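# Set up folding table by wall and park cart

## Task

Put the folding table upright on its legs next to the wall so that every part of it sits inside the blue taped area without crossing the tape. Move the utility cart into the yellow taped bay so that all four of its wheels are inside the tape and none rest on it. At the finish the coffee table must still be standing upright, and the robot must not have tipped over or be left leaning. Anything that stays in place only because the robot is holding it does not count.

## Robot and tools

Robot: a Hello Robot Stretch 4 with one arm. It has an omni-wheel base, a lift that slides up and down a mast, an arm that telescopes forward, a three-joint wrist (yaw, pitch, roll) and a two-finger gripper. It stands about 1.6 m tall; the base rim lies within 0.23 m of the base origin. Cameras: head_camera, head_left_camera, head_right_camera (fisheye) and wrist_camera.

Frames: the base frame sits on the floor below the base centre, x ahead, y to the left, z up. hand_pose is a point between the open fingertips, expressed in the base frame; with all wrist joints at zero its axes line up with the base frame, and the printed value may be slightly off. The odometry frame is the base frame as it was when the scene began. base_odometry integrates wheel rotation only, so slipping looks like movement; heading runs -3.142 to 3.142, positive to the left.

Tool execute_actions: argument "actions" is a list holding one action or none (empty list = just report state and images). Optional "cameras" chooses which images come back: any of head_camera, head_left_camera, head_right_camera, wrist_camera, or "all"; omitted or null gives all, [] gives none; an unknown name rejects the call. One action may contain "base", "joints" or both, plus optional "pace" and "contact_limits"; or it contains only "end_of_arm". Its motions begin together and may finish at different moments; no action runs past 15 s.
- "base": exactly one key, a relative move counted from the base position in the latest reported state. translate_m: metres straight ahead (negative = backward), -2 to 2. strafe_m: metres sideways, left positive, -2 to 2. rotate_rad: radians turned in place, counter-clockwise (left) positive, -3.2 to 3.2.
- "joints": absolute targets by name. lift_m 0 to 1.2 m (done within 0.004); arm_m 0 to 0.55 m extension (0.004); wrist_yaw_rad -1.134 to 4.276 (0 ahead, positive left, 3.14 folded back, over 3.4 the arm may obstruct; 0.02); wrist_pitch_rad -1.117 to 4.259 (0 level, 1.57 pointing down; 0.05); wrist_roll_rad -1.117 to 4.259 (0 fingers level, positive turns clockwise viewed from behind; 0.02); gripper_m -0.038 to 0.141 m fingertip gap (below 0 they squeeze each other; 0.004). Joint targets past the range are clipped and reported; other bad values or unknown keys reject the whole call with no motion.
- "pace": "slow", "default", "fast" or "max" (base up to 0.1/0.3/0.4/0.6 m/s and 1/2/3/4 rad/s). With lift_m above 0.2 the base is slowed further, to 0.3 m/s and 1 rad/s at full height.
- "contact_limits": only {"arm_m": value}, 0 (gentlest) to 0.75 (firmest), default 0.5; how much the arm may push before stopping.
- {"end_of_arm": "enable_torque"}: re-powers wrist or gripper motors that shut off; they then hold position.
A joint or the base omitted from an action may keep pushing toward an earlier target unseen by the status fields. If a result reports a stop, later execute_actions, wait and finished_scene calls in that same reply are skipped.

wait: {"seconds": 0 to 10}; commands nothing, the world continues, returns the same report as an empty action. zoom_image: {"camera": name, "region": [x0, y0, x1, y1]} in pixels of that camera's latest full image, top-left origin, at most 504 by 504. finished_scene: {"scene": n}, irreversible; only call once the goal holds on its own. Sending a reply with no tool call ends everything.

Result lines: base_status and joint_status give how each motion ended: "done" (for the base, wheels turned the commanded amount, slip included), "off_target" (stopped short, may still push), "contact_stop_at_<key>" (hit something; that part goes slack and a slack lift may sink or a slack base may roll), "limit_stop_at_<name>", "time_out", "torque_fault" (wrist motor overloaded, limp until enable_torque). After a stop the old target is dropped. "limit_stop_at_tilt" means leaning over 6 degrees; lift, arm and wheels go slack and ignore commands until it rights. "limit_stop_at_own_body" is self-collision, likely with gripper pitched up (pitch below -0.2) and rolled (below -0.4 or above 4); move away from the body. on_its_own lists things not commanded this call; "held at" is a held target, not a position. lidar_m: 12 distances in metres, 30-degree sectors starting straight ahead and going counter-clockwise (4th left, 7th behind, 10th right); "-" means nothing seen or closer than 0.25 m; it sees from about 0.15 m up, so table tops register, and may miss glass, thin legs and things behind. wrist_depth_mm: 7x7 grid of median depths, 100 to 2000 mm, "-" unknown; the robot's own body appears. turned_by_wheels vs turned_by_imu differing by more than about 0.1 rad signals slip or a collision, and the heading error is roughly their difference. base_tilt in degrees, forward and right positive, with a fixed bias up to about 1.5. motor_effort is percent of max, positive toward larger joint values, peak in brackets (noisy); wheel_0..2 positive means turning the base right. A rest effort outside its range suggests pushing or carrying load.

Gripping: command gripper_m below the object's width; smaller squeezes harder and pulls the object toward the wrist. Neither gripper reading nor "done" proves a grasp; a firm squeeze shows in gripper effort. If fingertips jam on a surface below, raise the lift. To unfold the wrist at the start, send lift_m 0.4 with wrist_yaw_rad 0 together.

Avoid: driving or turning with over 1 kg held and arm_m above 0.2, especially fast; strong steady pushes or pulls, more risky with a high gripper or high contact limit; pressing the gripper into things with base or arm moves; knocking over the coffee table; drops, slams and hard hits. The scene keeps running while you think, holding your last command, and loose objects may occasionally be nudged.

Each tool is called after "Call:" in YAML: its name, and indented under it one key for each argument.

## Session

Call:
execute_actions:
  actions: []

Scene clock: 0.00 s.
base_odometry: x=+0.000 y=+0.000 heading=+0.000 (m, m, rad; odometry frame)
turned_by_wheels: +0.000 (rad since the last result)
turned_by_imu: +0.000 (rad since the last result)
base_tilt: forward=-0.4 right=+0.0 (deg)
lidar_m: 0.89 1.05 1.60 1.54 1.56 1.11 1.08 1.11 1.01 0.95 1.00 1.52
base_status: not commanded
joint_positions: lift_m=+0.141 arm_m=+0.000 wrist_yaw_rad=+3.180 wrist_pitch_rad=-0.007 wrist_roll_rad=+0.010 gripper_m=+0.057
joint_status: not commanded
motor_effort: lift_m=+18 arm_m=+0 wrist_yaw_rad=-1 wrist_pitch_rad=-7 wrist_roll_rad=+1 gripper_m=+0 wheel_0=+0 wheel_1=+0 wheel_2=+0 (%)
hand_pose: x=-0.1207 y=+0.0763 z=+0.3218 quat_wxyz=(-0.019, +0.004, +0.005, +1.000) (m; base frame)
wrist_depth_mm: - - 137 1182 1118 1138 1098 / - - 137 1160 1160 1118 1098 / - 110 138 1160 1160 1138 1118 / 145 142 191 1205 1160 1138 1118 / 213 1255 1255 1205 1182 1138 1118 / 214 1078 199 1008 200 1118 1098 / 216 715 759 - 768 732 788
pictures: head_camera, head_left_camera, head_right_camera, wrist_camera
Images, in order (width x height): head_camera 420x560, head_left_camera 420x672, head_right_camera 420x672, wrist_camera 616x392.

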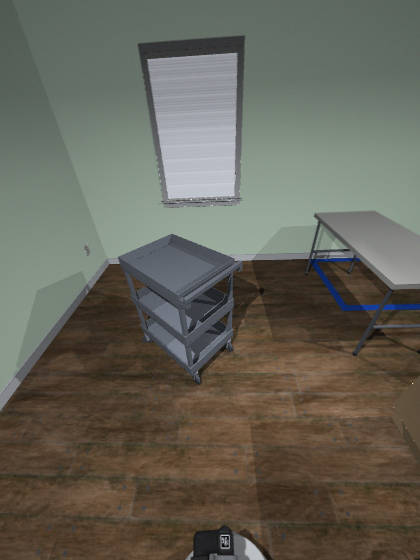

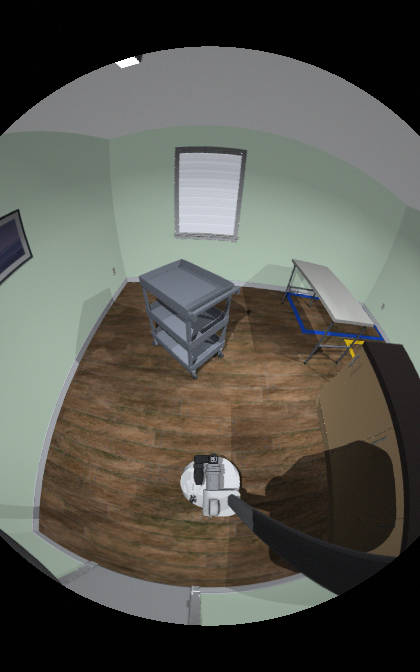

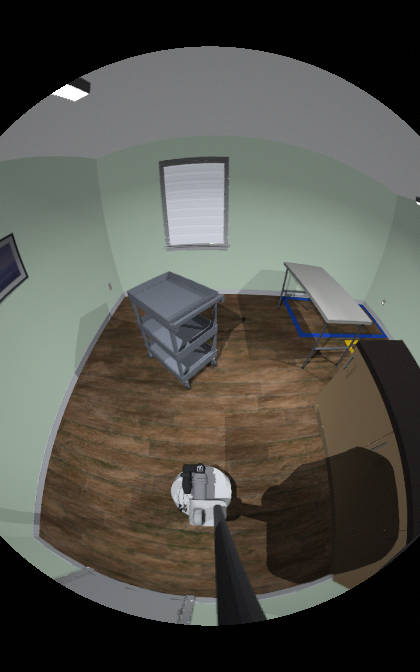

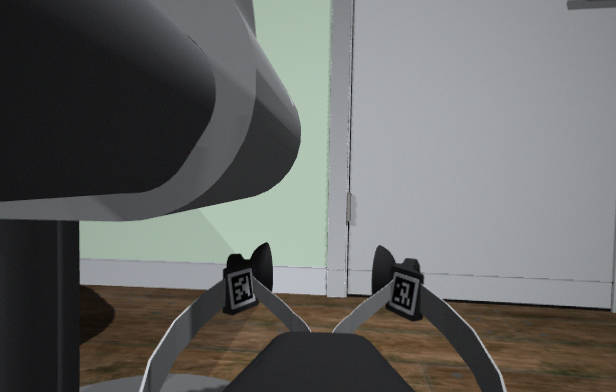

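Move to see the right side better.

Call:
execute_actions:
  actions:
    - {"base":{"strafe_m":-0.45}}
  cameras: []

Call:
execute_actions:
  actions:
    - {"base":{"translate_m":1.0}}
  cameras: []

Call:
execute_actions:
  actions:
    - {"base":{"rotate_rad":-1.2}}
  cameras: ["head_camera","head_left_camera"]

Scene clock: 6.33 s.
base_odometry: x=+0.000 y=-0.450 heading=+0.000 (m, m, rad; odometry frame)
turned_by_wheels: +0.000 (rad since the last result)
turned_by_imu: -0.004 (rad since the last result)
base_tilt: forward=-0.5 right=+0.0 (deg)
lidar_m: 1.25 1.07 2.06 1.98 1.52 1.15 1.09 0.73 0.54 0.50 0.54 0.76
base_status: done
joint_positions: lift_m=+0.141 arm_m=+0.000 wrist_yaw_rad=+3.180 wrist_pitch_rad=-0.007 wrist_roll_rad=+0.010 gripper_m=+0.057
joint_status: not commanded
motor_effort: lift_m=+18(18) arm_m=+0(0) wrist_yaw_rad=-2(1) wrist_pitch_rad=-7(6) wrist_roll_rad=-1(0) gripper_m=-2(2) wheel_0=+1(12) wheel_1=-2(13) wheel_2=+0(2) (%)
hand_pose: x=-0.1207 y=+0.0763 z=+0.3218 quat_wxyz=(-0.019, +0.004, +0.005, +1.000) (m; base frame)
wrist_depth_mm: - - 137 1182 1160 1118 1098 / - - 137 1205 1160 1138 1098 / - 110 138 1205 1182 1138 1118 / 145 142 190 1205 1182 1118 1118 / 213 1205 1255 1229 1205 1138 1138 / 215 1078 198 991 200 1118 1138 / 216 715 759 - 778 732 798
pictures: none
No camera images: the call's "cameras" was empty. Leave "cameras" out to get every camera's image.

Scene clock: 11.17 s.
base_odometry: x=+1.000 y=-0.450 heading=+0.000 (m, m, rad; odometry frame)
turned_by_wheels: +0.001 (rad since the last result)
turned_by_imu: -0.001 (rad since the last result)
base_tilt: forward=-0.4 right=-0.1 (deg)
lidar_m: 1.63 1.69 0.36 0.40 2.09 2.16 2.08 0.78 0.61 0.58 0.60 0.83
base_status: done
joint_positions: lift_m=+0.141 arm_m=+0.000 wrist_yaw_rad=+3.180 wrist_pitch_rad=-0.007 wrist_roll_rad=+0.010 gripper_m=+0.057
joint_status: not commanded
motor_effort: lift_m=+18(18) arm_m=+0(1) wrist_yaw_rad=-1(2) wrist_pitch_rad=-7(8) wrist_roll_rad=+0(1) gripper_m=-2(2) wheel_0=+4(11) wheel_1=+4(9) wheel_2=-1(14) (%)
hand_pose: x=-0.1207 y=+0.0763 z=+0.3218 quat_wxyz=(-0.019, +0.004, +0.005, +1.000) (m; base frame)
wrist_depth_mm: - - 137 - - - - / - - 137 - - - - / - 110 138 - - - - / 146 142 191 - - - - / 214 1205 1661 1863 1863 1983 - / 215 1078 198 991 200 1138 1138 / 216 715 759 - 778 732 788
pictures: none
No camera images: the call's "cameras" was empty. Leave "cameras" out to get every camera's image.

Scene clock: 13.00 s.
base_odometry: x=+1.000 y=-0.450 heading=-1.198 (m, m, rad; odometry frame)
turned_by_wheels: -1.199 (rad since the last result)
turned_by_imu: -1.220 (rad since the last result)
base_tilt: forward=-0.4 right=+0.2 (deg)
lidar_m: 0.59 0.73 1.44 1.65 0.35 0.38 0.55 2.27 2.09 0.88 0.61 0.74
base_status: done
joint_positions: lift_m=+0.141 arm_m=+0.000 wrist_yaw_rad=+3.180 wrist_pitch_rad=-0.007 wrist_roll_rad=+0.010 gripper_m=+0.057
joint_status: not commanded
motor_effort: lift_m=+18(18) arm_m=-1(1) wrist_yaw_rad=-1(2) wrist_pitch_rad=-6(7) wrist_roll_rad=+0(0) gripper_m=+0(2) wheel_0=+6(2) wheel_1=+4(9) wheel_2=+5(11) (%)
hand_pose: x=-0.1207 y=+0.0763 z=+0.3218 quat_wxyz=(-0.019, +0.004, +0.005, +1.000) (m; base frame)
wrist_depth_mm: - - 137 - - 1863 427 / - - 137 - 1983 492 394 / - 110 139 - 723 683 668 / 146 142 191 - - 1921 1708 / 213 1863 1863 1863 1464 878 931 / 215 1078 198 1008 200 512 691 / 216 715 759 - 707 459 404
pictures: head_camera, head_left_camera
Images, in order (width x height): head_camera 420x560, head_left_camera 420x672.

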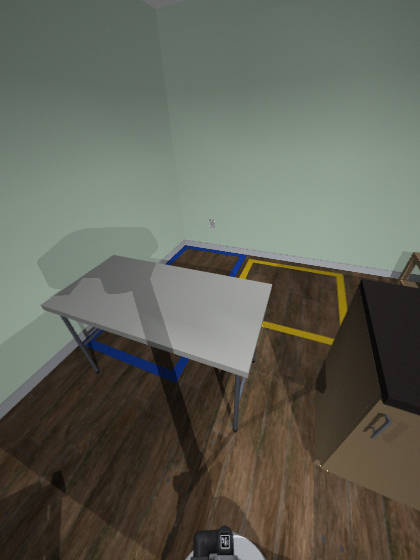

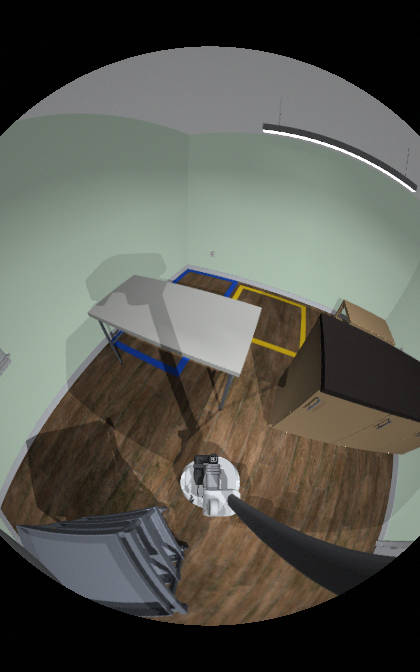

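Call:
execute_actions:
  actions:
    - {"base":{"rotate_rad":-0.37}}
  cameras: []

Call:
execute_actions:
  actions:
    - {"base":{"strafe_m":0.25}}
  cameras: []

Call:
execute_actions:
  actions:
    - {"base":{"translate_m":1.3},"pace":"slow"}
  cameras: ["head_camera","head_left_camera"]

Scene clock: 20.37 s.
base_odometry: x=+1.000 y=-0.450 heading=-1.567 (m, m, rad; odometry frame)
turned_by_wheels: -0.369 (rad since the last result)
turned_by_imu: -0.377 (rad since the last result)
base_tilt: forward=-0.4 right=-0.1 (deg)
lidar_m: 0.58 0.60 0.82 1.63 1.69 0.35 0.40 2.06 2.14 1.98 0.76 0.61
base_status: done
joint_positions: lift_m=+0.141 arm_m=+0.000 wrist_yaw_rad=+3.180 wrist_pitch_rad=-0.007 wrist_roll_rad=+0.010 gripper_m=+0.057
joint_status: not commanded
motor_effort: lift_m=+18(18) arm_m=+0(0) wrist_yaw_rad=-2(1) wrist_pitch_rad=-6(7) wrist_roll_rad=-1(0) gripper_m=-2(2) wheel_0=+4(5) wheel_1=+5(9) wheel_2=+5(10) (%)
hand_pose: x=-0.1207 y=+0.0763 z=+0.3218 quat_wxyz=(-0.019, +0.004, +0.005, +1.000) (m; base frame)
wrist_depth_mm: - - 137 - 991 854 1921 / - - 137 654 521 449 750 / - 110 138 609 699 469 768 / 145 142 190 - - - 1983 / 213 1808 1808 891 1025 976 917 / 215 1078 198 634 199 484 750 / 216 723 759 - 517 466 788
pictures: none
No camera images: the call's "cameras" was empty. Leave "cameras" out to get every camera's image.

Scene clock: 22.50 s.
base_odometry: x=+1.250 y=-0.449 heading=-1.567 (m, m, rad; odometry frame)
turned_by_wheels: +0.000 (rad since the last result)
turned_by_imu: +0.001 (rad since the last result)
base_tilt: forward=-0.4 right=+0.0 (deg)
lidar_m: 0.55 0.61 0.83 1.39 1.45 0.47 0.30 0.37 2.41 1.99 0.76 0.78
base_status: done
joint_positions: lift_m=+0.141 arm_m=+0.000 wrist_yaw_rad=+3.180 wrist_pitch_rad=-0.007 wrist_roll_rad=+0.010 gripper_m=+0.057
joint_status: not commanded
motor_effort: lift_m=+18(18) arm_m=-1(1) wrist_yaw_rad=-2(2) wrist_pitch_rad=-8(6) wrist_roll_rad=+1(1) gripper_m=-2(1) wheel_0=-2(12) wheel_1=+3(12) wheel_2=+0(9) (%)
hand_pose: x=-0.1207 y=+0.0763 z=+0.3218 quat_wxyz=(-0.019, +0.004, +0.005, +1.000) (m; base frame)
wrist_depth_mm: - - 137 917 991 1921 1863 / - - 137 477 661 1983 1921 / - 110 138 525 707 1983 1983 / 146 142 191 - - - 1921 / 214 1618 917 1008 1008 1708 1921 / 214 917 198 500 200 1025 1160 / 216 715 554 - 778 732 788
pictures: none
No camera images: the call's "cameras" was empty. Leave "cameras" out to get every camera's image.

action 0: "base": translate_m = 1.3 would last too long for one action: at the pace "slow" translate_m can be at most 0.766 in either direction: name a faster pace, or command the rest in another action

Call:
execute_actions:
  actions:
    - {"base":{"translate_m":0.75},"pace":"slow"}
  cameras: []

Call:
execute_actions:
  actions:
    - {"base":{"translate_m":0.6},"pace":"slow"}
  cameras: ["head_camera","head_left_camera"]

Scene clock: 34.57 s.
base_odometry: x=+1.253 y=-1.198 heading=-1.567 (m, m, rad; odometry frame)
turned_by_wheels: +0.000 (rad since the last result)
turned_by_imu: -0.004 (rad since the last result)
base_tilt: forward=-0.3 right=+0.1 (deg)
lidar_m: 0.25 0.25 0.25 0.25 1.44 2.01 1.09 1.41 0.55 0.52 0.25 0.25
base_status: done
joint_positions: lift_m=+0.141 arm_m=+0.000 wrist_yaw_rad=+3.180 wrist_pitch_rad=-0.007 wrist_roll_rad=+0.010 gripper_m=+0.057
joint_status: not commanded
motor_effort: lift_m=+18(18) arm_m=-1(0) wrist_yaw_rad=-2(2) wrist_pitch_rad=-7(7) wrist_roll_rad=+2(0) gripper_m=-1(1) wheel_0=+10(14) wheel_1=+2(6) wheel_2=-10(15) (%)
hand_pose: x=-0.1207 y=+0.0763 z=+0.3218 quat_wxyz=(-0.019, +0.004, +0.005, +1.000) (m; base frame)
wrist_depth_mm: - - 137 1281 - - - / - - 137 1308 1808 - - / - 110 138 1205 - - - / 145 142 190 - - - - / 213 1808 1661 1308 1537 1921 1983 / 215 1078 198 1008 199 1118 1138 / 216 715 768 - 768 732 798
pictures: none
No camera images: the call's "cameras" was empty. Leave "cameras" out to get every camera's image.

Scene clock: 41.83 s.
base_odometry: x=+1.255 y=-1.798 heading=-1.567 (m, m, rad; odometry frame)
turned_by_wheels: +0.000 (rad since the last result)
turned_by_imu: -0.003 (rad since the last result)
base_tilt: forward=-0.5 right=+0.2 (deg)
lidar_m: 0.25 0.25 0.25 0.25 0.25 0.25 1.71 0.78 0.58 0.27 0.25 0.25
base_status: done
joint_positions: lift_m=+0.141 arm_m=+0.000 wrist_yaw_rad=+3.180 wrist_pitch_rad=-0.007 wrist_roll_rad=+0.010 gripper_m=+0.057
joint_status: not commanded
motor_effort: lift_m=+18(18) arm_m=+0(1) wrist_yaw_rad=-1(2) wrist_pitch_rad=-6(7) wrist_roll_rad=+0(0) gripper_m=+0(3) wheel_0=+8(12) wheel_1=+6(10) wheel_2=-20(24) (%)
hand_pose: x=-0.1207 y=+0.0763 z=+0.3218 quat_wxyz=(-0.019, +0.004, +0.005, +1.000) (m; base frame)
wrist_depth_mm: - - 137 - - - - / - - 137 1921 - - - / - 110 138 1808 - - - / 146 142 190 - - - - / 213 1808 1921 1863 1921 1983 1983 / 215 1060 198 1008 200 1138 1138 / 216 715 750 - 768 732 798
pictures: head_camera, head_left_camera
Images, in order (width x height): head_camera 420x560, head_left_camera 420x672.

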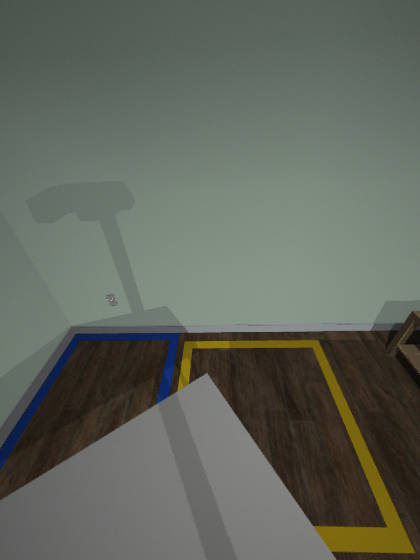

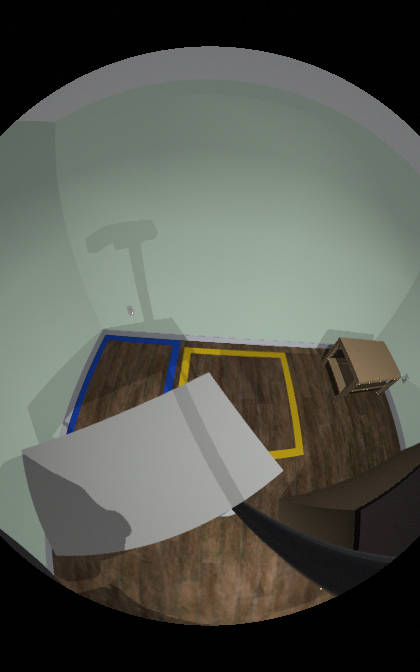

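Call:
execute_actions:
  actions:
    - {"base":{"translate_m":0.45},"pace":"slow"}
  cameras: []

Call:
execute_actions:
  actions:
    - {"base":{"strafe_m":0.5},"pace":"slow"}
  cameras: ["head_camera","head_left_camera"]

Scene clock: 51.00 s.
base_odometry: x=+1.257 y=-2.247 heading=-1.567 (m, m, rad; odometry frame)
turned_by_wheels: +0.001 (rad since the last result)
turned_by_imu: -0.002 (rad since the last result)
base_tilt: forward=-0.5 right=+0.1 (deg)
lidar_m: 0.25 0.25 0.25 0.25 0.25 0.25 2.16 0.86 0.93 1.32 0.25 0.25
base_status: done
joint_positions: lift_m=+0.141 arm_m=+0.000 wrist_yaw_rad=+3.180 wrist_pitch_rad=-0.007 wrist_roll_rad=+0.010 gripper_m=+0.057
joint_status: not commanded
motor_effort: lift_m=+18(18) arm_m=+0(0) wrist_yaw_rad=-2(2) wrist_pitch_rad=-7(7) wrist_roll_rad=+0(0) gripper_m=-1(2) wheel_0=+8(13) wheel_1=+8(11) wheel_2=-8(25) (%)
hand_pose: x=-0.1207 y=+0.0763 z=+0.3218 quat_wxyz=(-0.019, +0.004, +0.005, +1.000) (m; base frame)
wrist_depth_mm: - - 137 - - - 809 / - - 137 - - - - / - 110 138 - - - - / 146 142 190 - - - - / 213 1160 1863 1921 1983 1983 1756 / 215 1060 198 991 200 1138 1118 / 216 715 759 - 768 732 798
pictures: none
No camera images: the call's "cameras" was empty. Leave "cameras" out to get every camera's image.

Scene clock: 57.13 s.
base_odometry: x=+1.756 y=-2.245 heading=-1.566 (m, m, rad; odometry frame)
turned_by_wheels: +0.001 (rad since the last result)
turned_by_imu: +0.002 (rad since the last result)
base_tilt: forward=-0.4 right=+0.2 (deg)
lidar_m: 0.25 0.25 0.25 0.25 0.25 0.25 0.25 1.47 1.24 1.80 0.25 0.25
base_status: done
joint_positions: lift_m=+0.141 arm_m=+0.000 wrist_yaw_rad=+3.180 wrist_pitch_rad=-0.007 wrist_roll_rad=+0.010 gripper_m=+0.057
joint_status: not commanded
motor_effort: lift_m=+18(18) arm_m=-1(0) wrist_yaw_rad=-2(2) wrist_pitch_rad=-6(8) wrist_roll_rad=+0(1) gripper_m=-2(3) wheel_0=-6(14) wheel_1=+12(17) wheel_2=+0(9) (%)
hand_pose: x=-0.1207 y=+0.0763 z=+0.3218 quat_wxyz=(-0.019, +0.004, +0.005, +1.000) (m; base frame)
wrist_depth_mm: - - 137 - - - 1366 / - - 137 - - - 1366 / - 110 138 - - - 1336 / 145 142 190 - - 1863 1281 / 213 1808 1863 1921 1983 1708 1336 / 215 1078 198 1008 199 1042 1138 / 216 707 759 - 778 699 798
pictures: head_camera, head_left_camera
Images, in order (width x height): head_camera 420x560, head_left_camera 420x672.

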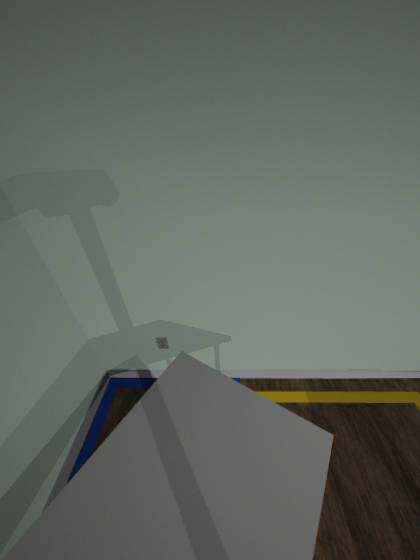

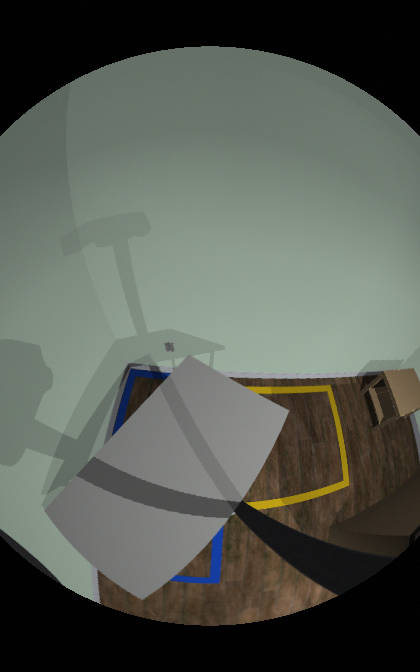

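Back off, shift along, and push nearer the front end.

Call:
execute_actions:
  actions:
    - {"base":{"strafe_m":-0.4}}
  cameras: []

Call:
execute_actions:
  actions:
    - {"base":{"translate_m":0.35}}
  cameras: []

Call:
execute_actions:
  actions:
    - {"base":{"strafe_m":0.6},"pace":"slow"}
  cameras: ["head_camera","head_left_camera"]

Scene clock: 62.93 s.
base_odometry: x=+1.356 y=-2.247 heading=-1.567 (m, m, rad; odometry frame)
turned_by_wheels: +0.000 (rad since the last result)
turned_by_imu: -0.004 (rad since the last result)
base_tilt: forward=-0.4 right=+0.1 (deg)
lidar_m: 0.32 0.25 0.25 0.25 0.36 1.85 2.16 0.92 0.93 1.41 1.37 1.01
base_status: done
joint_positions: lift_m=+0.141 arm_m=+0.000 wrist_yaw_rad=+3.180 wrist_pitch_rad=-0.007 wrist_roll_rad=+0.010 gripper_m=+0.057
joint_status: not commanded
motor_effort: lift_m=+18(18) arm_m=-1(1) wrist_yaw_rad=-2(1) wrist_pitch_rad=-7(7) wrist_roll_rad=+0(1) gripper_m=-1(2) wheel_0=+1(8) wheel_1=-4(15) wheel_2=+0(3) (%)
hand_pose: x=-0.1207 y=+0.0763 z=+0.3218 quat_wxyz=(-0.019, +0.004, +0.005, +1.000) (m; base frame)
wrist_depth_mm: - - 137 - - - - / - - 137 - - - - / - 110 138 - - - - / 146 142 191 - - - - / 213 1308 1863 1863 1921 1983 1808 / 214 1078 198 1025 200 1118 1138 / 216 707 759 - 778 732 788
pictures: none
No camera images: the call's "cameras" was empty. Leave "cameras" out to get every camera's image.

Scene clock: 65.60 s.
base_odometry: x=+1.358 y=-2.596 heading=-1.566 (m, m, rad; odometry frame)
turned_by_wheels: +0.001 (rad since the last result)
turned_by_imu: +0.000 (rad since the last result)
base_tilt: forward=-0.7 right=+0.1 (deg)
lidar_m: 0.61 0.65 0.25 0.25 0.25 0.55 2.48 1.19 1.46 1.42 0.88 0.63
base_status: done
joint_positions: lift_m=+0.141 arm_m=+0.000 wrist_yaw_rad=+3.180 wrist_pitch_rad=-0.007 wrist_roll_rad=+0.010 gripper_m=+0.057
joint_status: not commanded
motor_effort: lift_m=+18(18) arm_m=+1(1) wrist_yaw_rad=-3(22) wrist_pitch_rad=-6(9) wrist_roll_rad=+0(0) gripper_m=-2(3) wheel_0=+3(9) wheel_1=+9(11) wheel_2=-4(13) (%)
hand_pose: x=-0.1209 y=+0.0762 z=+0.3217 quat_wxyz=(-0.019, +0.003, +0.005, +1.000) (m; base frame)
wrist_depth_mm: - - 136 - - - 946 / - - 137 - - - - / - 110 138 - - - - / 145 142 190 - - - - / 213 1366 1863 1863 1983 1983 1756 / 215 1060 199 1008 200 1118 1118 / 216 715 759 - 778 732 788
pictures: none
No camera images: the call's "cameras" was empty. Leave "cameras" out to get every camera's image.

Scene clock: 72.73 s.
base_odometry: x=+1.957 y=-2.593 heading=-1.566 (m, m, rad; odometry frame)
turned_by_wheels: +0.000 (rad since the last result)
turned_by_imu: -0.001 (rad since the last result)
base_tilt: forward=-0.5 right=+0.0 (deg)
lidar_m: 0.25 0.25 0.25 0.25 0.25 0.25 0.25 1.76 1.61 2.00 0.89 0.25
base_status: done
joint_positions: lift_m=+0.141 arm_m=+0.000 wrist_yaw_rad=+3.180 wrist_pitch_rad=-0.007 wrist_roll_rad=+0.010 gripper_m=+0.057
joint_status: not commanded
motor_effort: lift_m=+18(18) arm_m=+0(0) wrist_yaw_rad=-2(18) wrist_pitch_rad=-7(7) wrist_roll_rad=+1(1) gripper_m=-2(1) wheel_0=-10(24) wheel_1=+12(16) wheel_2=-1(2) (%)
hand_pose: x=-0.1209 y=+0.0762 z=+0.3217 quat_wxyz=(-0.019, +0.003, +0.005, +1.000) (m; base frame)
wrist_depth_mm: - - 137 - 820 809 820 / - - 137 - - 1661 1025 / - 110 138 - - 1618 1025 / 145 142 190 - - 1499 946 / 213 1808 1863 1863 1708 1499 991 / 214 1060 199 991 200 1118 960 / 216 715 759 - 778 732 788
pictures: head_camera, head_left_camera
Images, in order (width x height): head_camera 420x560, head_left_camera 420x672.

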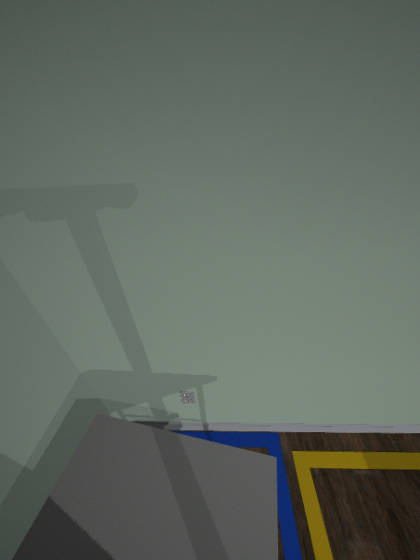

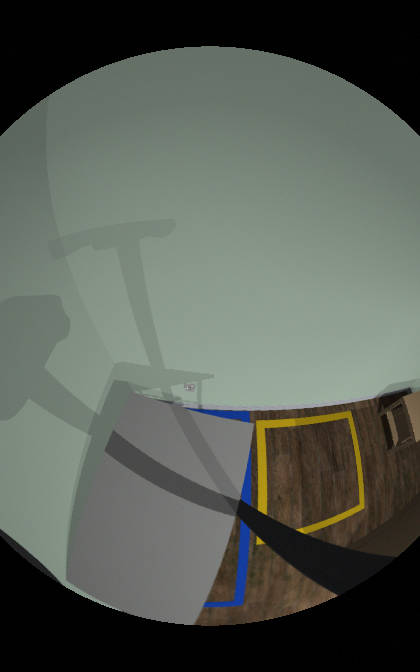

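Back out and look.

Call:
execute_actions:
  actions:
    - {"base":{"strafe_m":-1.1}}
  cameras: []

Call:
execute_actions:
  actions:
    - {"base":{"translate_m":-0.4}}
  cameras: []

Call:
execute_actions:
  actions:
    - {"base":{"rotate_rad":1.567}}
  cameras: ["head_camera","head_left_camera"]

Scene clock: 82.53 s.
base_odometry: x=+0.857 y=-2.599 heading=-1.566 (m, m, rad; odometry frame)
turned_by_wheels: +0.000 (rad since the last result)
turned_by_imu: -0.006 (rad since the last result)
base_tilt: forward=-0.6 right=+0.1 (deg)
lidar_m: 0.60 0.62 0.89 0.98 1.11 2.57 1.00 1.04 1.43 0.89 0.88 0.63
base_status: done
joint_positions: lift_m=+0.141 arm_m=+0.000 wrist_yaw_rad=+3.180 wrist_pitch_rad=-0.007 wrist_roll_rad=+0.010 gripper_m=+0.057
joint_status: not commanded
motor_effort: lift_m=+18(18) arm_m=+0(0) wrist_yaw_rad=-3(3) wrist_pitch_rad=-8(6) wrist_roll_rad=-1(0) gripper_m=-3(2) wheel_0=+1(13) wheel_1=-4(12) wheel_2=+0(0) (%)
hand_pose: x=-0.1209 y=+0.0762 z=+0.3217 quat_wxyz=(-0.019, +0.003, +0.005, +1.000) (m; base frame)
wrist_depth_mm: - - 137 - - - - / - - 137 - - - - / - 110 138 - - - - / 145 142 190 - - - - / 213 1205 1138 1708 1921 1983 - / 215 1078 198 1008 200 1118 1138 / 216 715 759 - 768 732 798
pictures: none
No camera images: the call's "cameras" was empty. Leave "cameras" out to get every camera's image.

Scene clock: 85.33 s.
base_odometry: x=+0.856 y=-2.199 heading=-1.566 (m, m, rad; odometry frame)
turned_by_wheels: +0.000 (rad since the last result)
turned_by_imu: -0.001 (rad since the last result)
base_tilt: forward=-0.4 right=+0.1 (deg)
lidar_m: 0.99 1.05 1.06 1.03 1.20 2.49 0.63 0.62 0.88 0.93 0.95 1.05
base_status: done
joint_positions: lift_m=+0.141 arm_m=+0.000 wrist_yaw_rad=+3.180 wrist_pitch_rad=-0.007 wrist_roll_rad=+0.010 gripper_m=+0.057
joint_status: not commanded
motor_effort: lift_m=+18(18) arm_m=+0(0) wrist_yaw_rad=-3(3) wrist_pitch_rad=-8(6) wrist_roll_rad=+1(1) gripper_m=-2(1) wheel_0=-2(9) wheel_1=-4(11) wheel_2=+2(15) (%)
hand_pose: x=-0.1209 y=+0.0762 z=+0.3217 quat_wxyz=(-0.019, +0.003, +0.005, +1.000) (m; base frame)
wrist_depth_mm: - - 137 - - - - / - - 136 - - - - / - 110 138 - - - - / 145 142 190 - - - - / 213 759 750 1921 1921 1983 - / 215 768 198 1008 200 1118 1138 / 216 715 759 - 778 732 788
pictures: none
No camera images: the call's "cameras" was empty. Leave "cameras" out to get every camera's image.

Scene clock: 87.40 s.
base_odometry: x=+0.856 y=-2.199 heading=+0.000 (m, m, rad; odometry frame)
turned_by_wheels: +1.566 (rad since the last result)
turned_by_imu: +1.593 (rad since the last result)
base_tilt: forward=-0.4 right=+0.0 (deg)
lidar_m: 1.06 1.18 2.42 0.63 0.62 0.88 0.94 0.93 1.05 1.01 1.05 1.06
base_status: done
joint_positions: lift_m=+0.141 arm_m=+0.000 wrist_yaw_rad=+3.180 wrist_pitch_rad=-0.007 wrist_roll_rad=+0.010 gripper_m=+0.057
joint_status: not commanded
motor_effort: lift_m=+18(18) arm_m=+0(0) wrist_yaw_rad=-3(3) wrist_pitch_rad=-7(7) wrist_roll_rad=-1(1) gripper_m=-2(2) wheel_0=-2(5) wheel_1=-4(9) wheel_2=-4(13) (%)
hand_pose: x=-0.1209 y=+0.0762 z=+0.3217 quat_wxyz=(-0.019, +0.003, +0.005, +1.000) (m; base frame)
wrist_depth_mm: - - 137 - - 1921 904 / - - 136 - - 1464 891 / - 110 138 - - 1464 878 / 145 142 190 - - 1430 891 / 213 1430 1336 1863 1921 1397 878 / 216 1078 199 991 200 1118 878 / 216 715 759 - 768 732 788
pictures: head_camera, head_left_camera
Images, in order (width x height): head_camera 420x560, head_left_camera 420x672.

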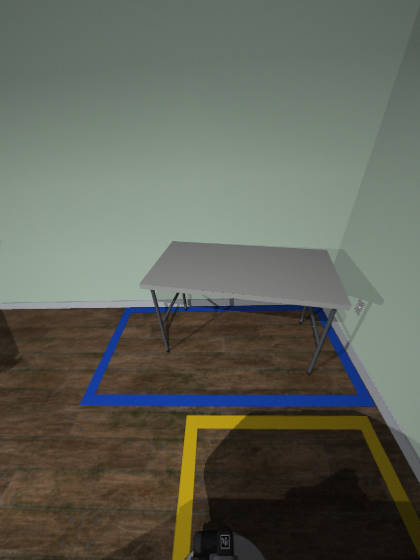

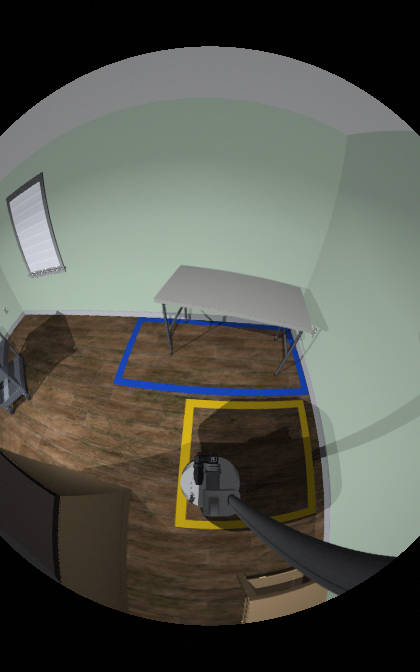

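Call:
execute_actions:
  actions:
    - {"base":{"strafe_m":0.35},"joints":{"lift_m":0.4,"wrist_yaw_rad":0,"gripper_m":0.14}}
  cameras: []

Call:
execute_actions:
  actions:
    - {"base":{"translate_m":0.5},"joints":{"lift_m":0.25}}
  cameras: ["head_camera","wrist_camera"]

Scene clock: 95.53 s.
base_odometry: x=+0.856 y=-1.849 heading=+0.000 (m, m, rad; odometry frame)
turned_by_wheels: +0.000 (rad since the last result)
turned_by_imu: +0.000 (rad since the last result)
base_tilt: forward=-0.5 right=-0.1 (deg)
lidar_m: 1.12 1.84 1.90 0.59 0.28 0.35 1.15 1.09 1.29 1.36 1.35 1.10
base_status: done
joint_positions: lift_m=+0.400 arm_m=+0.000 wrist_yaw_rad=+0.001 wrist_pitch_rad=-0.007 wrist_roll_rad=+0.010 gripper_m=+0.140
joint_status: all done
motor_effort: lift_m=+20(22) arm_m=+0(0) wrist_yaw_rad=-3(10) wrist_pitch_rad=-7(7) wrist_roll_rad=-1(0) gripper_m=+1(4) wheel_0=-2(14) wheel_1=+2(10) wheel_2=+0(8) (%)
hand_pose: x=+0.4593 y=-0.0873 z=+0.5801 quat_wxyz=(+1.000, +0.005, -0.004, +0.000) (m; base frame)
wrist_depth_mm: 1618 1576 1537 1537 1499 1499 1464 / 1618 1618 1537 1537 1499 1464 1499 / 1618 1576 1576 1537 1537 1499 917 / 1618 1618 1576 1537 1537 1499 1499 / 1661 1618 1576 1576 1537 1499 1499 / 1661 1618 1537 1537 1576 1537 1499 / 1229 1229 1255 - 1281 1281 1308
pictures: none
No camera images: the call's "cameras" was empty. Leave "cameras" out to get every camera's image.

Scene clock: 98.67 s.
base_odometry: x=+1.355 y=-1.849 heading=+0.000 (m, m, rad; odometry frame)
turned_by_wheels: +0.000 (rad since the last result)
turned_by_imu: -0.001 (rad since the last result)
base_tilt: forward=-0.4 right=-0.1 (deg)
lidar_m: 0.64 1.34 1.82 1.72 0.95 0.69 1.10 1.55 1.43 1.36 0.77 0.63
base_status: done
joint_positions: lift_m=+0.250 arm_m=+0.000 wrist_yaw_rad=+0.000 wrist_pitch_rad=-0.007 wrist_roll_rad=+0.010 gripper_m=+0.140
joint_status: all done
motor_effort: lift_m=+16(20) arm_m=+0(1) wrist_yaw_rad=-2(3) wrist_pitch_rad=-7(7) wrist_roll_rad=+1(0) gripper_m=+1(0) wheel_0=+4(11) wheel_1=+4(8) wheel_2=-4(9) (%)
hand_pose: x=+0.4592 y=-0.0873 z=+0.4305 quat_wxyz=(+1.000, +0.005, -0.004, +0.000) (m; base frame)
wrist_depth_mm: 1078 1060 521 554 549 549 554 / 1078 1078 1060 891 878 866 866 / 1098 1078 1060 1042 1025 1008 991 / 1098 1078 1060 1042 1025 1042 1008 / 1118 1098 1060 1060 1060 1025 1008 / 1098 1118 504 1060 1042 1025 1025 / 960 976 904 - 991 991 1008
pictures: head_camera, wrist_camera
Images, in order (width x height): head_camera 420x560, wrist_camera 616x392.

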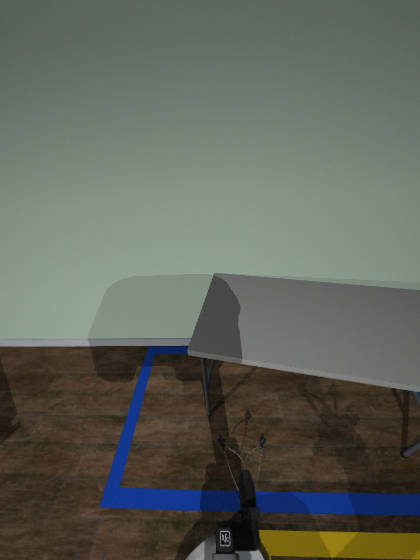

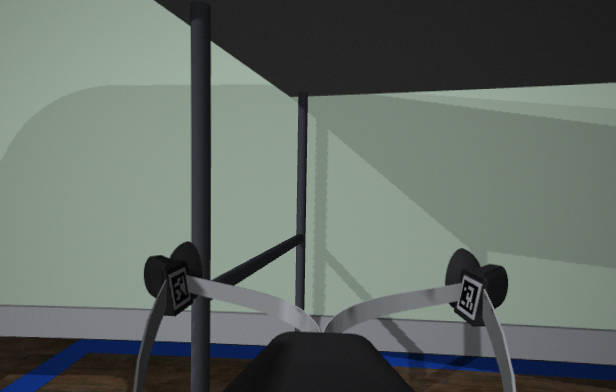

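Call:
execute_actions:
  actions:
    - {"base":{"strafe_m":0.145}}
  cameras: []

Call:
execute_actions:
  actions:
    - {"joints":{"arm_m":0.32}}
  cameras: []

Call:
execute_actions:
  actions:
    - {"joints":{"gripper_m":-0.03}}
  cameras: ["wrist_camera"]

Call:
execute_actions:
  actions:
    - {"base":{"translate_m":-0.2},"pace":"slow"}
  cameras: []

Call:
execute_actions:
  actions:
    - {"base":{"strafe_m":0.15},"pace":"slow"}
  cameras: []

Call:
execute_actions:
  actions:
    - {"joints":{"gripper_m":0.14}}
  cameras: []

Call:
execute_actions:
  actions:
    - {"joints":{"arm_m":0},"base":{"strafe_m":-0.6}}
  cameras: []

Call:
execute_actions:
  actions:
    - {"base":{"translate_m":-0.35}}
  cameras: ["head_camera"]

Scene clock: 108.53 s.
base_odometry: x=+1.355 y=-1.704 heading=+0.000 (m, m, rad; odometry frame)
turned_by_wheels: +0.000 (rad since the last result)
turned_by_imu: -0.001 (rad since the last result)
base_tilt: forward=-0.4 right=+0.0 (deg)
lidar_m: 0.66 1.33 1.86 1.58 0.92 0.67 0.66 1.58 1.57 1.50 0.82 0.66
base_status: done
joint_positions: lift_m=+0.250 arm_m=+0.000 wrist_yaw_rad=+0.000 wrist_pitch_rad=-0.007 wrist_roll_rad=+0.010 gripper_m=+0.140
joint_status: not commanded
motor_effort: lift_m=+16(16) arm_m=+0(1) wrist_yaw_rad=-2(2) wrist_pitch_rad=-7(7) wrist_roll_rad=+0(1) gripper_m=+0(2) wheel_0=-3(8) wheel_1=+2(13) wheel_2=+0(4) (%)
hand_pose: x=+0.4592 y=-0.0873 z=+0.4305 quat_wxyz=(+1.000, +0.005, -0.004, +0.000) (m; base frame)
wrist_depth_mm: 1078 1060 1042 517 554 554 549 / 1098 1060 1060 1042 878 878 866 / 1098 1078 1060 1042 1042 1008 991 / 1118 1098 1078 1042 1042 1025 1025 / 1118 1098 1078 1060 1060 1025 1025 / 1118 1118 1078 1060 1060 1025 1025 / 960 946 960 - 976 976 991
pictures: none
No camera images: the call's "cameras" was empty. Leave "cameras" out to get every camera's image.

Scene clock: 110.60 s.
base_odometry: x=+1.355 y=-1.704 heading=+0.000 (m, m, rad; odometry frame)
turned_by_wheels: +0.000 (rad since the last result)
turned_by_imu: -0.001 (rad since the last result)
base_tilt: forward=-0.4 right=-0.1 (deg)
lidar_m: 0.66 1.33 1.83 1.57 0.92 0.67 0.66 1.59 1.57 1.51 0.82 0.67
base_status: not commanded
joint_positions: lift_m=+0.250 arm_m=+0.319 wrist_yaw_rad=+0.000 wrist_pitch_rad=-0.007 wrist_roll_rad=+0.010 gripper_m=+0.140
joint_status: all done
motor_effort: lift_m=+15(16) arm_m=+7(8) wrist_yaw_rad=-2(3) wrist_pitch_rad=-7(8) wrist_roll_rad=+1(0) gripper_m=+0(1) wheel_0=-2(2) wheel_1=+2(2) wheel_2=+0(0) (%)
hand_pose: x=+0.7782 y=-0.0874 z=+0.4305 quat_wxyz=(+1.000, +0.005, -0.004, +0.000) (m; base frame)
wrist_depth_mm: 750 741 732 171 559 554 559 / 759 741 741 174 715 707 691 / 768 759 741 723 715 707 707 / 778 768 750 732 723 723 707 / 788 759 759 732 732 715 707 / 778 778 759 170 732 723 723 / 778 778 759 - 732 732 715
pictures: none
No camera images: the call's "cameras" was empty. Leave "cameras" out to get every camera's image.

Scene clock: 113.17 s.
base_odometry: x=+1.355 y=-1.704 heading=+0.001 (m, m, rad; odometry frame)
turned_by_wheels: +0.001 (rad since the last result)
turned_by_imu: +0.000 (rad since the last result)
base_tilt: forward=-0.6 right=-0.1 (deg)
lidar_m: 0.68 1.34 1.84 1.58 0.90 0.67 0.67 1.57 1.57 1.51 0.82 0.67
base_status: not commanded
joint_positions: lift_m=+0.250 arm_m=+0.319 wrist_yaw_rad=+0.012 wrist_pitch_rad=-0.007 wrist_roll_rad=+0.010 gripper_m=-0.030
joint_status: all done
on_its_own: wrist_yaw_rad is at rest, and its effort (-35) is outside its rest range (-13 to +13)
motor_effort: lift_m=+16(16) arm_m=+6(7) wrist_yaw_rad=-35(39) wrist_pitch_rad=-6(6) wrist_roll_rad=+0(0) gripper_m=-11(12) wheel_0=+5(5) wheel_1=+2(2) wheel_2=+3(3) (%)
hand_pose: x=+0.7793 y=-0.0840 z=+0.4305 quat_wxyz=(+1.000, +0.005, -0.004, +0.006) (m; base frame)
wrist_depth_mm: 768 750 732 165 559 559 559 / 768 759 732 167 707 699 683 / 768 759 750 169 715 707 683 / 788 768 750 170 723 707 699 / 798 778 759 173 723 715 699 / 798 788 185 171 184 723 707 / 788 788 768 - 732 723 715
pictures: wrist_camera
Images, in order (width x height): wrist_camera 616x392.

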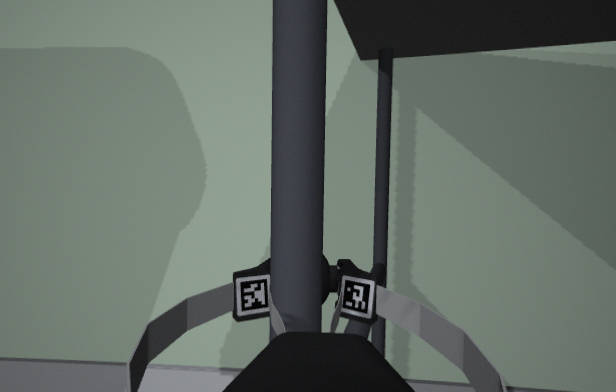

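Scene clock: 116.47 s.
base_odometry: x=+1.156 y=-1.704 heading=+0.000 (m, m, rad; odometry frame)
turned_by_wheels: -0.001 (rad since the last result)
turned_by_imu: -0.001 (rad since the last result)
base_tilt: forward=-0.3 right=+0.1 (deg)
lidar_m: 0.67 1.54 2.14 1.55 0.62 0.46 0.48 1.42 1.56 1.50 0.94 0.69
base_status: done
joint_positions: lift_m=+0.250 arm_m=+0.320 wrist_yaw_rad=+0.002 wrist_pitch_rad=-0.007 wrist_roll_rad=+0.010 gripper_m=-0.030
joint_status: not commanded
motor_effort: lift_m=+16(16) arm_m=+2(6) wrist_yaw_rad=-7(41) wrist_pitch_rad=-7(6) wrist_roll_rad=-1(1) gripper_m=-15(16) wheel_0=-8(8) wheel_1=-8(8) wheel_2=+8(23) (%)
hand_pose: x=+0.7791 y=-0.0869 z=+0.4305 quat_wxyz=(+1.000, +0.005, -0.004, +0.001) (m; base frame)
wrist_depth_mm: 960 946 931 521 554 549 554 / 960 946 931 181 904 904 878 / 976 960 946 180 917 904 891 / 976 960 946 181 931 904 891 / 991 976 960 181 931 917 904 / 991 976 183 182 187 931 904 / 960 904 960 - 931 878 904
pictures: none
No camera images: the call's "cameras" was empty. Leave "cameras" out to get every camera's image.

Scene clock: 119.10 s.
base_odometry: x=+1.156 y=-1.555 heading=-0.002 (m, m, rad; odometry frame)
turned_by_wheels: -0.002 (rad since the last result)
turned_by_imu: -0.006 (rad since the last result)
base_tilt: forward=-0.3 right=+0.2 (deg)
lidar_m: 0.66 1.52 2.13 1.39 0.64 0.46 0.44 1.48 1.72 1.65 0.91 0.68
base_status: done
joint_positions: lift_m=+0.250 arm_m=+0.320 wrist_yaw_rad=-0.018 wrist_pitch_rad=-0.007 wrist_roll_rad=+0.010 gripper_m=-0.030
joint_status: not commanded
on_its_own: wrist_yaw_rad is at rest, and its effort (+51) is outside its rest range (-13 to +13)
motor_effort: lift_m=+16(15) arm_m=+1(3) wrist_yaw_rad=+51(55) wrist_pitch_rad=-7(7) wrist_roll_rad=+1(1) gripper_m=-13(18) wheel_0=-20(32) wheel_1=-3(7) wheel_2=-7(5) (%)
hand_pose: x=+0.7775 y=-0.0927 z=+0.4305 quat_wxyz=(+1.000, +0.005, -0.004, -0.009) (m; base frame)
wrist_depth_mm: 931 917 931 917 167 554 554 / 946 931 917 917 172 917 917 / 946 946 946 946 917 917 904 / 946 960 960 931 931 931 931 / 976 960 946 946 931 946 931 / 976 960 960 189 176 931 931 / 960 946 904 - 946 931 931
pictures: none
No camera images: the call's "cameras" was empty. Leave "cameras" out to get every camera's image.

Scene clock: 121.67 s.
base_odometry: x=+1.156 y=-1.554 heading=-0.001 (m, m, rad; odometry frame)
turned_by_wheels: +0.001 (rad since the last result)
turned_by_imu: +0.001 (rad since the last result)
base_tilt: forward=-0.6 right=+0.4 (deg)
lidar_m: 0.66 1.54 1.94 1.40 0.64 0.46 0.43 1.49 1.71 1.65 0.91 0.69
base_status: not commanded
joint_positions: lift_m=+0.250 arm_m=+0.320 wrist_yaw_rad=-0.004 wrist_pitch_rad=-0.008 wrist_roll_rad=+0.010 gripper_m=+0.140
joint_status: all done
motor_effort: lift_m=+15(15) arm_m=+1(1) wrist_yaw_rad=+9(53) wrist_pitch_rad=-6(6) wrist_roll_rad=+2(0) gripper_m=+1(12) wheel_0=-6(20) wheel_1=-3(2) wheel_2=-7(7) (%)
hand_pose: x=+0.7788 y=-0.0886 z=+0.4306 quat_wxyz=(+1.000, +0.005, -0.004, -0.002) (m; base frame)
wrist_depth_mm: 946 946 931 904 163 554 559 / 960 946 946 931 165 904 891 / 976 960 946 931 168 917 891 / 976 976 946 946 170 917 904 / 976 976 946 946 171 917 917 / 991 976 960 946 169 209 904 / 960 904 960 - 170 917 917
pictures: none
No camera images: the call's "cameras" was empty. Leave "cameras" out to get every camera's image.

Scene clock: 125.00 s.
base_odometry: x=+1.156 y=-2.154 heading=-0.001 (m, m, rad; odometry frame)
turned_by_wheels: +0.000 (rad since the last result)
turned_by_imu: -0.004 (rad since the last result)
base_tilt: forward=-0.4 right=+0.1 (deg)
lidar_m: 0.63 0.68 2.12 2.02 0.73 0.80 1.21 1.26 1.11 1.05 0.83 0.65
base_status: done
joint_positions: lift_m=+0.250 arm_m=+0.001 wrist_yaw_rad=+0.000 wrist_pitch_rad=-0.007 wrist_roll_rad=+0.010 gripper_m=+0.140
joint_status: all done
motor_effort: lift_m=+16(16) arm_m=-6(7) wrist_yaw_rad=-1(9) wrist_pitch_rad=-7(7) wrist_roll_rad=+1(1) gripper_m=+1(1) wheel_0=+1(12) wheel_1=-3(10) wheel_2=+0(4) (%)
hand_pose: x=+0.4605 y=-0.0874 z=+0.4304 quat_wxyz=(+1.000, +0.005, -0.004, +0.000) (m; base frame)
wrist_depth_mm: 585 574 564 559 554 554 554 / 1281 931 917 904 878 878 866 / 1281 1281 1255 1229 1229 1205 1182 / 1308 1308 1281 1255 1229 1205 1182 / 1308 1281 1281 1255 1255 1205 1205 / 1308 1182 1160 1229 1182 1205 1205 / 960 960 960 - 976 976 960
pictures: none
No camera images: the call's "cameras" was empty. Leave "cameras" out to get every camera's image.

Scene clock: 127.63 s.
base_odometry: x=+0.806 y=-2.154 heading=-0.001 (m, m, rad; odometry frame)
turned_by_wheels: +0.000 (rad since the last result)
turned_by_imu: -0.001 (rad since the last result)
base_tilt: forward=-0.5 right=+0.1 (deg)
lidar_m: 0.97 1.04 2.33 0.56 0.57 0.83 1.11 0.89 1.09 1.05 1.09 1.00
base_status: done
joint_positions: lift_m=+0.250 arm_m=+0.001 wrist_yaw_rad=+0.000 wrist_pitch_rad=-0.007 wrist_roll_rad=+0.010 gripper_m=+0.140
joint_status: not commanded
motor_effort: lift_m=+16(16) arm_m=-6(7) wrist_yaw_rad=-1(2) wrist_pitch_rad=-7(7) wrist_roll_rad=+3(1) gripper_m=+0(2) wheel_0=-4(9) wheel_1=-5(11) wheel_2=+3(11) (%)
hand_pose: x=+0.4605 y=-0.0874 z=+0.4304 quat_wxyz=(+1.000, +0.005, -0.004, +0.000) (m; base frame)
wrist_depth_mm: 1618 1618 1576 1537 1537 1537 1430 / 1661 931 904 891 878 878 866 / 1618 1618 1576 1576 1576 1537 1537 / 1661 1618 1618 1576 1576 1537 1499 / 1661 1618 1661 1618 1576 1537 1464 / 1366 1255 1160 1255 1182 1205 1336 / 960 960 960 - 976 991 991
pictures: head_camera
Images, in order (width x height): head_camera 420x560.

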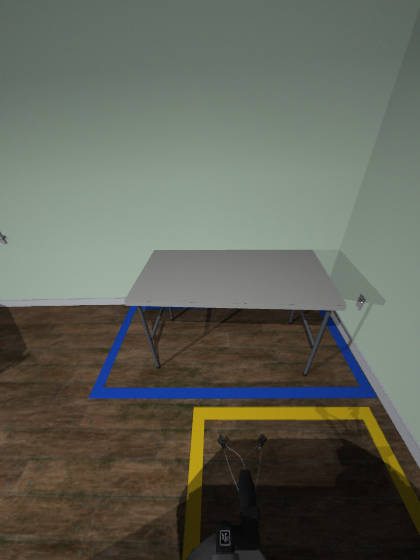

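Call:
execute_actions:
  actions:
    - {"base":{"translate_m":0.3}}
  cameras: []

Call:
execute_actions:
  actions:
    - {"base":{"strafe_m":1.65}}
  cameras: []

Call:
execute_actions:
  actions:
    - {"base":{"translate_m":-1.0}}
  cameras: []

Call:
execute_actions:
  actions:
    - {"base":{"strafe_m":1.65}}
  cameras: []

Call:
execute_actions:
  actions:
    - {"base":{"translate_m":1.1}}
  cameras: []

Call:
execute_actions:
  actions:
    - {"base":{"rotate_rad":-1.57},"joints":{"wrist_yaw_rad":1.57}}
  cameras: ["head_camera"]

Scene clock: 139.00 s.
base_odometry: x=+1.106 y=-2.154 heading=-0.001 (m, m, rad; odometry frame)
turned_by_wheels: +0.000 (rad since the last result)
turned_by_imu: -0.002 (rad since the last result)
base_tilt: forward=-0.3 right=-0.1 (deg)
lidar_m: 0.67 0.71 2.21 2.03 0.68 0.81 1.19 1.20 1.10 1.06 0.94 0.67
base_status: done
joint_positions: lift_m=+0.250 arm_m=+0.001 wrist_yaw_rad=+0.000 wrist_pitch_rad=-0.007 wrist_roll_rad=+0.010 gripper_m=+0.140
joint_status: not commanded
motor_effort: lift_m=+16(16) arm_m=-6(6) wrist_yaw_rad=-1(1) wrist_pitch_rad=-6(7) wrist_roll_rad=+0(2) gripper_m=+2(1) wheel_0=+3(9) wheel_1=+5(8) wheel_2=-3(15) (%)
hand_pose: x=+0.4605 y=-0.0874 z=+0.4304 quat_wxyz=(+1.000, +0.005, -0.004, +0.000) (m; base frame)
wrist_depth_mm: 580 574 564 559 554 549 549 / 1336 917 904 891 891 878 866 / 1336 1308 1308 1281 1281 1229 1255 / 1366 1308 1308 1336 1281 1281 1255 / 1366 1336 1336 1308 1308 1281 1255 / 1336 1160 1182 1281 1182 1205 1255 / 960 946 976 - 976 976 1008
pictures: none
No camera images: the call's "cameras" was empty. Leave "cameras" out to get every camera's image.

Scene clock: 145.83 s.
base_odometry: x=+1.107 y=-0.504 heading=-0.001 (m, m, rad; odometry frame)
turned_by_wheels: +0.000 (rad since the last result)
turned_by_imu: +0.004 (rad since the last result)
base_tilt: forward=-0.4 right=+0.0 (deg)
lidar_m: 1.51 1.58 0.36 0.37 0.63 2.28 1.87 0.68 0.64 2.70 1.32 1.60
base_status: done
joint_positions: lift_m=+0.250 arm_m=+0.001 wrist_yaw_rad=+0.000 wrist_pitch_rad=-0.007 wrist_roll_rad=+0.010 gripper_m=+0.140
joint_status: not commanded
motor_effort: lift_m=+16(16) arm_m=-6(6) wrist_yaw_rad=-2(1) wrist_pitch_rad=-7(7) wrist_roll_rad=+1(1) gripper_m=+0(1) wheel_0=-1(10) wheel_1=+1(13) wheel_2=+0(1) (%)
hand_pose: x=+0.4605 y=-0.0874 z=+0.4304 quat_wxyz=(+1.000, +0.005, -0.004, +0.000) (m; base frame)
wrist_depth_mm: 1336 1336 1308 1281 1281 1255 1229 / 1366 1336 1308 1308 1281 1281 1255 / 1397 1366 1336 1336 1281 1281 1281 / 1397 1366 1336 1336 1308 1255 1255 / 1397 1397 1366 1366 1336 1281 1281 / 1366 1281 1160 1255 1182 1205 1281 / 960 960 976 - 976 976 1008
pictures: none
No camera images: the call's "cameras" was empty. Leave "cameras" out to get every camera's image.

Scene clock: 150.63 s.
base_odometry: x=+0.107 y=-0.503 heading=-0.001 (m, m, rad; odometry frame)
turned_by_wheels: +0.000 (rad since the last result)
turned_by_imu: -0.002 (rad since the last result)
base_tilt: forward=-0.6 right=+0.2 (deg)
lidar_m: 2.53 1.01 2.12 2.03 1.68 1.27 1.20 0.65 0.47 0.45 0.50 0.67
base_status: done
joint_positions: lift_m=+0.250 arm_m=+0.001 wrist_yaw_rad=+0.000 wrist_pitch_rad=-0.007 wrist_roll_rad=+0.010 gripper_m=+0.140
joint_status: not commanded
motor_effort: lift_m=+16(16) arm_m=-7(6) wrist_yaw_rad=-2(1) wrist_pitch_rad=-6(6) wrist_roll_rad=+0(2) gripper_m=+0(1) wheel_0=-3(8) wheel_1=-3(9) wheel_2=+1(18) (%)
hand_pose: x=+0.4605 y=-0.0874 z=+0.4304 quat_wxyz=(+1.000, +0.005, -0.004, +0.000) (m; base frame)
wrist_depth_mm: 842 904 - - - - - / 1255 - - - - - - / - - - - - - - / - - - - - - - / 1336 - - - - - - / 842 917 1160 1255 1182 1205 1430 / 960 904 960 - 976 991 1008
pictures: none
No camera images: the call's "cameras" was empty. Leave "cameras" out to get every camera's image.

Scene clock: 157.47 s.
base_odometry: x=+0.109 y=+1.147 heading=-0.001 (m, m, rad; odometry frame)
turned_by_wheels: +0.000 (rad since the last result)
turned_by_imu: +0.004 (rad since the last result)
base_tilt: forward=-0.6 right=+0.1 (deg)
lidar_m: 1.48 0.57 0.42 0.40 0.43 0.60 1.15 1.16 1.71 2.10 1.24 1.23
base_status: done
joint_positions: lift_m=+0.250 arm_m=+0.001 wrist_yaw_rad=+0.000 wrist_pitch_rad=-0.007 wrist_roll_rad=+0.010 gripper_m=+0.140
joint_status: not commanded
motor_effort: lift_m=+16(16) arm_m=-6(6) wrist_yaw_rad=-1(1) wrist_pitch_rad=-8(6) wrist_roll_rad=+1(3) gripper_m=+0(0) wheel_0=-1(11) wheel_1=+3(11) wheel_2=+0(1) (%)
hand_pose: x=+0.4605 y=-0.0874 z=+0.4304 quat_wxyz=(+1.000, +0.005, -0.004, +0.000) (m; base frame)
wrist_depth_mm: 647 917 1576 - - - 842 / 647 904 1576 - - - 1138 / 647 931 1576 - - - - / 654 931 1618 - - - 1281 / 654 866 1618 - - - - / 654 842 1160 1281 1182 931 891 / 661 854 960 - 976 976 1008
pictures: none
No camera images: the call's "cameras" was empty. Leave "cameras" out to get every camera's image.

Scene clock: 162.60 s.
base_odometry: x=+1.209 y=+1.146 heading=-0.001 (m, m, rad; odometry frame)
turned_by_wheels: +0.000 (rad since the last result)
turned_by_imu: -0.001 (rad since the last result)
base_tilt: forward=-0.4 right=+0.0 (deg)
lidar_m: 1.36 0.52 0.39 0.36 0.38 0.52 1.75 2.35 0.95 0.51 0.52 1.53
base_status: done
joint_positions: lift_m=+0.250 arm_m=+0.001 wrist_yaw_rad=+0.000 wrist_pitch_rad=-0.007 wrist_roll_rad=+0.010 gripper_m=+0.140
joint_status: not commanded
motor_effort: lift_m=+16(16) arm_m=-6(7) wrist_yaw_rad=-2(2) wrist_pitch_rad=-8(7) wrist_roll_rad=+1(0) gripper_m=-1(1) wheel_0=+3(5) wheel_1=+4(8) wheel_2=-3(12) (%)
hand_pose: x=+0.4605 y=-0.0874 z=+0.4304 quat_wxyz=(+1.000, +0.005, -0.004, +0.000) (m; base frame)
wrist_depth_mm: 615 866 1229 1229 1229 1205 1160 / 609 866 1255 1255 1205 1205 1160 / 615 866 1281 1229 1229 1229 1182 / 615 866 1281 1255 1229 1229 1205 / 615 820 1281 1281 1255 1229 1205 / 615 798 1182 1255 1205 1205 1205 / 627 831 960 - 976 991 991
pictures: none
No camera images: the call's "cameras" was empty. Leave "cameras" out to get every camera's image.

Scene clock: 164.67 s.
base_odometry: x=+1.209 y=+1.146 heading=-1.570 (m, m, rad; odometry frame)
turned_by_wheels: -1.569 (rad since the last result)
turned_by_imu: -1.597 (rad since the last result)
base_tilt: forward=-0.4 right=+0.1 (deg)
lidar_m: 0.50 0.54 1.54 1.37 0.54 0.39 0.37 0.35 0.53 1.65 2.35 0.96
base_status: done
joint_positions: lift_m=+0.250 arm_m=+0.001 wrist_yaw_rad=+1.570 wrist_pitch_rad=-0.007 wrist_roll_rad=+0.010 gripper_m=+0.140
joint_status: all done
motor_effort: lift_m=+16(16) arm_m=-6(7) wrist_yaw_rad=+0(7) wrist_pitch_rad=-8(7) wrist_roll_rad=+1(0) gripper_m=-1(2) wheel_0=+4(8) wheel_1=+5(9) wheel_2=+4(8) (%)
hand_pose: x=+0.2598 y=+0.2884 z=+0.4304 quat_wxyz=(+0.708, +0.006, +0.001, +0.707) (m; base frame)
wrist_depth_mm: 831 1182 1430 1397 1336 1336 1336 / 842 1182 1430 1397 1397 1336 1336 / 842 1205 1430 1430 1397 1397 1366 / 842 1205 1464 1430 1430 1397 1336 / 842 1138 1464 1464 1397 1397 1397 / 854 1078 1182 1281 1205 1205 1366 / 854 960 976 - 976 991 1025
pictures: head_camera
Images, in order (width x height): head_camera 420x560.

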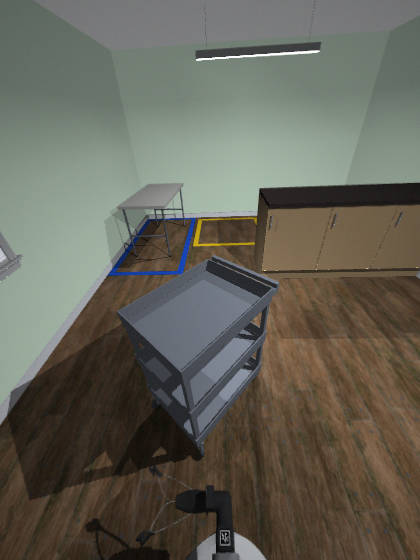

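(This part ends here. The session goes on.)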